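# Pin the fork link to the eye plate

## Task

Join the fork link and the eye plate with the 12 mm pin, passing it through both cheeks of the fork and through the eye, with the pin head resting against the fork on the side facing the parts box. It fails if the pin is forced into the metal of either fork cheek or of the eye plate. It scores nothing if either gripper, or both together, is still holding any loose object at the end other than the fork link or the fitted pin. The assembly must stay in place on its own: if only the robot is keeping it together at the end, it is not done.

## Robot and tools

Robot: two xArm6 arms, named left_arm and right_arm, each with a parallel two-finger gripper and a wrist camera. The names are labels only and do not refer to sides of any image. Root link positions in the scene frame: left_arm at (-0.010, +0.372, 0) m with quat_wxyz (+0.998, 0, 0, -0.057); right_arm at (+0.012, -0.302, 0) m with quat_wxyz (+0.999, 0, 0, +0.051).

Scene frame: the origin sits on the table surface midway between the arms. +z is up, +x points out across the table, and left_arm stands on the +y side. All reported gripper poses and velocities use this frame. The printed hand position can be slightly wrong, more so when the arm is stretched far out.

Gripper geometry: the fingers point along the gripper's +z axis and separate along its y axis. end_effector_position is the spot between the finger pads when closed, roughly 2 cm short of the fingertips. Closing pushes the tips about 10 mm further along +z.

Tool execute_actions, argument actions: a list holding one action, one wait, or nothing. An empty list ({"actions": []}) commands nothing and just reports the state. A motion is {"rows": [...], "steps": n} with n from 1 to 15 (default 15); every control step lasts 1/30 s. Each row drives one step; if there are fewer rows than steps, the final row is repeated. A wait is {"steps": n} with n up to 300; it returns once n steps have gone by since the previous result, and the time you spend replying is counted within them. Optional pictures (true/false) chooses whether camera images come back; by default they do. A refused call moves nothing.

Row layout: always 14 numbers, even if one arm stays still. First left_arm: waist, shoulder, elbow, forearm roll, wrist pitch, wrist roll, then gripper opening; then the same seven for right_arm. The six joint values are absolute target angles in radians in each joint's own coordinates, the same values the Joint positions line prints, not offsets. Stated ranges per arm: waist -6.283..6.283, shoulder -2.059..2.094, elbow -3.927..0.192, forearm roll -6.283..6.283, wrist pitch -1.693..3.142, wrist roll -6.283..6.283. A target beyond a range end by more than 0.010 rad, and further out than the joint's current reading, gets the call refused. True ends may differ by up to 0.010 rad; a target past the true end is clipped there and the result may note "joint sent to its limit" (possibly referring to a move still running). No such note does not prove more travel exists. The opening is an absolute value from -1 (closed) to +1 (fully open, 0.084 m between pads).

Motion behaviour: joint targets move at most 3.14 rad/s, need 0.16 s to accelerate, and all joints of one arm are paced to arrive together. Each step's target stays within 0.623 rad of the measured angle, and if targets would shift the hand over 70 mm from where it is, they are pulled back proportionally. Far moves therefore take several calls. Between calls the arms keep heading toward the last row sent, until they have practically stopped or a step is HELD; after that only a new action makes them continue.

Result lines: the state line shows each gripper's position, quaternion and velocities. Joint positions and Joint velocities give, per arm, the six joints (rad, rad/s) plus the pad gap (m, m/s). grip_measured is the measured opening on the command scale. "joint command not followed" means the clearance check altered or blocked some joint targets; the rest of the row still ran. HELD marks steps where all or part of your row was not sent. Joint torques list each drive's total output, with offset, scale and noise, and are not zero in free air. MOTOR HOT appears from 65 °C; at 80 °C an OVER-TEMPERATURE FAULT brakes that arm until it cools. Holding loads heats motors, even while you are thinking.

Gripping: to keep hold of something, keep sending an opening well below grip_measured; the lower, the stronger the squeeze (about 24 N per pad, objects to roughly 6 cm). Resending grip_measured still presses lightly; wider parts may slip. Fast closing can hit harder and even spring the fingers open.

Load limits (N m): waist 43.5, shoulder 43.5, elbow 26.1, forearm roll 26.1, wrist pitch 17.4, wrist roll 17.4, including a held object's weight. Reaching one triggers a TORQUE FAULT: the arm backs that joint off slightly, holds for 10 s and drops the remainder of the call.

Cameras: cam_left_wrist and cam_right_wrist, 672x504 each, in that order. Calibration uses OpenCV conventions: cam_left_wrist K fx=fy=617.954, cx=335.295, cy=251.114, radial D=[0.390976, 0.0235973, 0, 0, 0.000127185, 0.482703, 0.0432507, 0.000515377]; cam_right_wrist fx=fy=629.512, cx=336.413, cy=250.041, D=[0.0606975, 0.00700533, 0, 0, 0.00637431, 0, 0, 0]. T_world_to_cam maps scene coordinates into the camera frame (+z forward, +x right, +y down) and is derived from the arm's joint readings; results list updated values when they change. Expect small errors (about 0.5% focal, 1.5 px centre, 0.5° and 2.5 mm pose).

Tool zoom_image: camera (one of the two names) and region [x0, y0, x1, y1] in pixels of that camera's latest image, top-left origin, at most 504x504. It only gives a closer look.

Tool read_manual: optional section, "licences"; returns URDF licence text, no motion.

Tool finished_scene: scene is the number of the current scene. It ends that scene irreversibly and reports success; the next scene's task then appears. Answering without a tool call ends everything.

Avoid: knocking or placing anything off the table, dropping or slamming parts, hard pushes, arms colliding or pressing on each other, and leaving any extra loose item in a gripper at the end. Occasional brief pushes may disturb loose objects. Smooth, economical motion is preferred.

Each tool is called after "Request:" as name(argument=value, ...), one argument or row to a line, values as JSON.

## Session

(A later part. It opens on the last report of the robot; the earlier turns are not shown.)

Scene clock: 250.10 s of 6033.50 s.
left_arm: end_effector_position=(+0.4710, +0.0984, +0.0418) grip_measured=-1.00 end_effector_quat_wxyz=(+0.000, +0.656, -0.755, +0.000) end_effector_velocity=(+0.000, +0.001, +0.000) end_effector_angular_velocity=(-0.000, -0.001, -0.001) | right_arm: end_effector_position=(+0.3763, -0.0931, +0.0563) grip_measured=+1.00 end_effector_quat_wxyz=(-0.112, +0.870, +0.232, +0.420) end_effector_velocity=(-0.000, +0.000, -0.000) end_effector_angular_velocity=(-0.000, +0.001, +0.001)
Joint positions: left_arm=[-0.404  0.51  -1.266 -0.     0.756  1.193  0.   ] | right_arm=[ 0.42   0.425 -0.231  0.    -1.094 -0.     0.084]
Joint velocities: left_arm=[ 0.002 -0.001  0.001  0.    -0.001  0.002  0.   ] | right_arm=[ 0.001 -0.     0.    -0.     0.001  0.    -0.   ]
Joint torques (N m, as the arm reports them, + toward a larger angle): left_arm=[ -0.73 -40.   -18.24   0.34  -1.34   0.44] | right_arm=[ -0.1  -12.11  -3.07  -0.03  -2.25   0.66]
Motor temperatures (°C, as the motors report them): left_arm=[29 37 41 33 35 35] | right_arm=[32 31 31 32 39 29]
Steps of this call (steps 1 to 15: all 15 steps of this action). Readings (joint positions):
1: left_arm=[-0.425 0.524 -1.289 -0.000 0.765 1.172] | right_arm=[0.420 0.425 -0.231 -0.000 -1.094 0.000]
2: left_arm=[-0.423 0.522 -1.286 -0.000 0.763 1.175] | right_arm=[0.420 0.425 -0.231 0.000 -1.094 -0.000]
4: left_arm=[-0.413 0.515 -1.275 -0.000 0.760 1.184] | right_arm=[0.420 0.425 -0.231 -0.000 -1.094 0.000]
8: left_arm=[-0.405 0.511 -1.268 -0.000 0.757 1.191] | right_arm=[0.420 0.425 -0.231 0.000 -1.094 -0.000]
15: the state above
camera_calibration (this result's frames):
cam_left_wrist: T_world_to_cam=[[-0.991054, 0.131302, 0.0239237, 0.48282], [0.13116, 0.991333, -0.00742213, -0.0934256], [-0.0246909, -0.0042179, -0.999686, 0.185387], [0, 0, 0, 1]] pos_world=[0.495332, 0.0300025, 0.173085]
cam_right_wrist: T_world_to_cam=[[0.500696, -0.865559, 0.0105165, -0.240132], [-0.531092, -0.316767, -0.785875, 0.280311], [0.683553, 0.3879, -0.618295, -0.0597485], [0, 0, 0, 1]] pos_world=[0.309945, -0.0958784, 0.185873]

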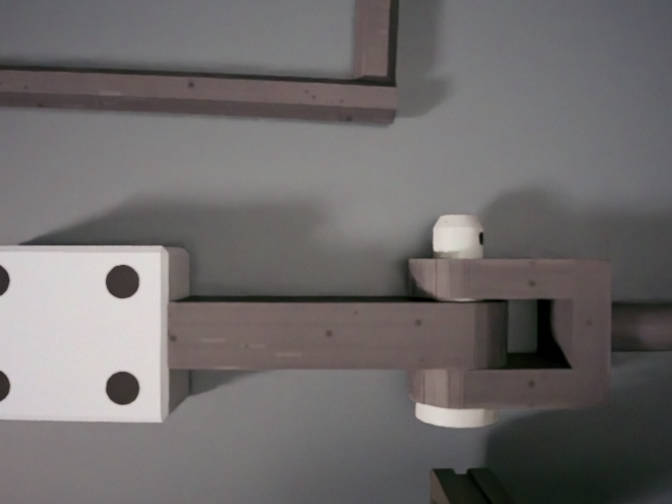

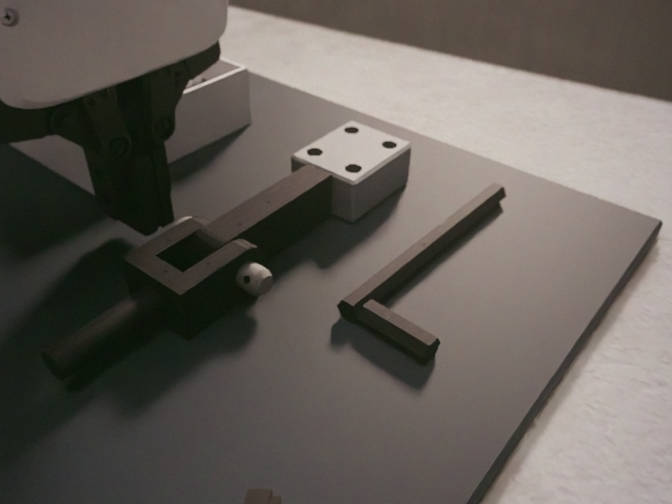

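Not seated yet; 2 mm more.

Request:
execute_actions(
  actions=[
    {"rows":[[-0.4245,0.5232,-1.288,0,0.7648,1.1725,-1,0.42,0.425,-0.231,0,-1.094,0,1]],"steps":12},
  ],
  pictures=false,
)

Request:
execute_actions(
  actions=[
    {"rows":[[-0.4289,0.526,-1.2927,0,0.7667,1.1681,-1,0.42,0.425,-0.231,0,-1.094,0,1]],"steps":11},
  ],
  pictures=false,
)

Request:
execute_actions(
  actions=[
    {"rows":[[-0.4037,0.5095,-1.2657,0,0.7562,1.1933,-1,0.42,0.425,-0.231,0,-1.094,0,1]]},
  ],
  pictures=false,
)

Request:
finished_scene(
  scene=2,
)

Scene clock: 257.20 s of 6033.50 s.
left_arm: end_effector_position=(+0.4693, +0.0866, +0.0417) grip_measured=-1.00 end_effector_quat_wxyz=(+0.000, +0.656, -0.755, -0.000) end_effector_velocity=(+0.001, -0.002, +0.001) end_effector_angular_velocity=(-0.000, -0.001, +0.002) | right_arm: end_effector_position=(+0.3763, -0.0931, +0.0563) grip_measured=+1.00 end_effector_quat_wxyz=(-0.112, +0.870, +0.232, +0.420) end_effector_velocity=(-0.001, +0.001, -0.000) end_effector_angular_velocity=(-0.000, +0.001, +0.002)
Joint positions: left_arm=[-0.424  0.523 -1.287  0.     0.765  1.173  0.   ] | right_arm=[ 0.42   0.425 -0.231  0.    -1.094  0.     0.084]
Joint velocities: left_arm=[-0.003  0.003 -0.006  0.     0.002 -0.005  0.   ] | right_arm=[0.002 0.    0.    0.    0.001 0.    0.   ]
Joint torques (N m, as the arm reports them, + toward a larger angle): left_arm=[ -0.44 -40.42 -18.37   0.29  -1.16   0.33] | right_arm=[  0.   -12.47  -2.98  -0.06  -2.31   0.54]
Motor temperatures (°C, as the motors report them): left_arm=[29 37 41 33 35 35] | right_arm=[32 31 31 32 39 29]
Steps of this call (steps 1 to 15: the robot went on to your last target; steps 16 to 90: nothing new was sent; then 3.70 s passed at rest; steps 91 to 102: all 12 steps of this action). Readings (joint positions):
91: left_arm=[-0.404 0.510 -1.266 0.000 0.756 1.193] | right_arm=[0.420 0.425 -0.231 -0.000 -1.094 0.000]
92: left_arm=[-0.406 0.511 -1.269 0.000 0.758 1.190] | right_arm=[0.420 0.425 -0.231 -0.000 -1.094 -0.000]
94: left_arm=[-0.416 0.517 -1.279 -0.000 0.761 1.181] | right_arm=[0.420 0.425 -0.231 -0.000 -1.094 -0.000]
98: left_arm=[-0.423 0.522 -1.286 -0.000 0.764 1.175] | right_arm=[0.420 0.425 -0.231 0.000 -1.094 -0.000]
102: the state above

Scene clock: 257.57 s of 6033.50 s.
left_arm: end_effector_position=(+0.4691, +0.0847, +0.0418) grip_measured=-1.00 end_effector_quat_wxyz=(-0.000, +0.656, -0.754, -0.001) end_effector_velocity=(-0.001, -0.001, -0.000) end_effector_angular_velocity=(-0.000, +0.001, +0.001) | right_arm: end_effector_position=(+0.3763, -0.0931, +0.0563) grip_measured=+1.00 end_effector_quat_wxyz=(-0.112, +0.870, +0.232, +0.420) end_effector_velocity=(-0.000, +0.001, +0.000) end_effector_angular_velocity=(+0.000, -0.001, +0.002)
Joint positions: left_arm=[-0.427  0.525 -1.292  0.001  0.768  1.168  0.   ] | right_arm=[ 0.42   0.425 -0.231 -0.    -1.094  0.     0.084]
Joint velocities: left_arm=[-0.001  0.001 -0.    -0.001  0.001 -0.001  0.   ] | right_arm=[ 0.002 -0.001  0.    -0.    -0.    -0.     0.   ]
Joint torques (N m, as the arm reports them, + toward a larger angle): left_arm=[ -4.96 -39.31 -19.11  -0.66  -2.13   0.4 ] | right_arm=[ -0.21 -12.36  -3.13  -0.06  -2.34   0.66]
Motor temperatures (°C, as the motors report them): left_arm=[29 37 41 33 35 35] | right_arm=[32 31 31 32 39 29]
Steps of this call (steps 1 to 11: all 11 steps of this action). Readings (joint positions):
1: left_arm=[-0.424 0.523 -1.288 0.000 0.765 1.173] | right_arm=[0.420 0.425 -0.231 0.000 -1.094 0.000]
2: left_arm=[-0.425 0.524 -1.289 0.000 0.765 1.172] | right_arm=[0.420 0.425 -0.231 -0.000 -1.094 0.000]
4: left_arm=[-0.427 0.525 -1.291 0.000 0.766 1.170] | right_arm=[0.420 0.425 -0.231 -0.000 -1.094 -0.000]
8: left_arm=[-0.427 0.525 -1.292 0.001 0.767 1.169] | right_arm=[0.420 0.425 -0.231 0.000 -1.094 0.000]
11: the state above

Scene clock: 258.07 s of 6033.50 s.
left_arm: end_effector_position=(+0.4709, +0.0983, +0.0418) grip_measured=-1.00 end_effector_quat_wxyz=(+0.000, +0.656, -0.755, +0.000) end_effector_velocity=(+0.000, +0.003, -0.000) end_effector_angular_velocity=(+0.002, +0.000, +0.000) | right_arm: end_effector_position=(+0.3763, -0.0931, +0.0563) grip_measured=+1.00 end_effector_quat_wxyz=(-0.112, +0.870, +0.232, +0.420) end_effector_velocity=(+0.000, -0.000, -0.000) end_effector_angular_velocity=(-0.000, +0.001, -0.001)
Joint positions: left_arm=[-0.404  0.51  -1.266 -0.     0.756  1.193  0.   ] | right_arm=[ 0.42   0.425 -0.231 -0.    -1.094  0.     0.084]
Joint velocities: left_arm=[ 0.004 -0.002  0.003  0.002 -0.     0.002  0.   ] | right_arm=[-0.001 -0.001  0.    -0.     0.001  0.    -0.   ]
Joint torques (N m, as the arm reports them, + toward a larger angle): left_arm=[ -0.24 -40.17 -18.1    0.11  -1.43   0.43] | right_arm=[  0.   -12.42  -3.19  -0.16  -2.41   0.64]
Motor temperatures (°C, as the motors report them): left_arm=[29 37 41 33 35 35] | right_arm=[32 31 31 32 39 29]
Steps of this call (steps 1 to 15: all 15 steps of this action). Readings (joint positions):
1: left_arm=[-0.427 0.525 -1.292 0.001 0.767 1.168] | right_arm=[0.420 0.425 -0.231 0.000 -1.094 0.000]
2: left_arm=[-0.425 0.524 -1.289 0.000 0.765 1.172] | right_arm=[0.420 0.425 -0.231 -0.000 -1.094 0.000]
4: left_arm=[-0.416 0.517 -1.278 -0.001 0.760 1.182] | right_arm=[0.420 0.425 -0.231 0.000 -1.094 0.000]
8: left_arm=[-0.407 0.511 -1.269 -0.000 0.757 1.191] | right_arm=[0.420 0.425 -0.231 -0.000 -1.094 -0.000]
15: the state above

The scene is finished: the task was done.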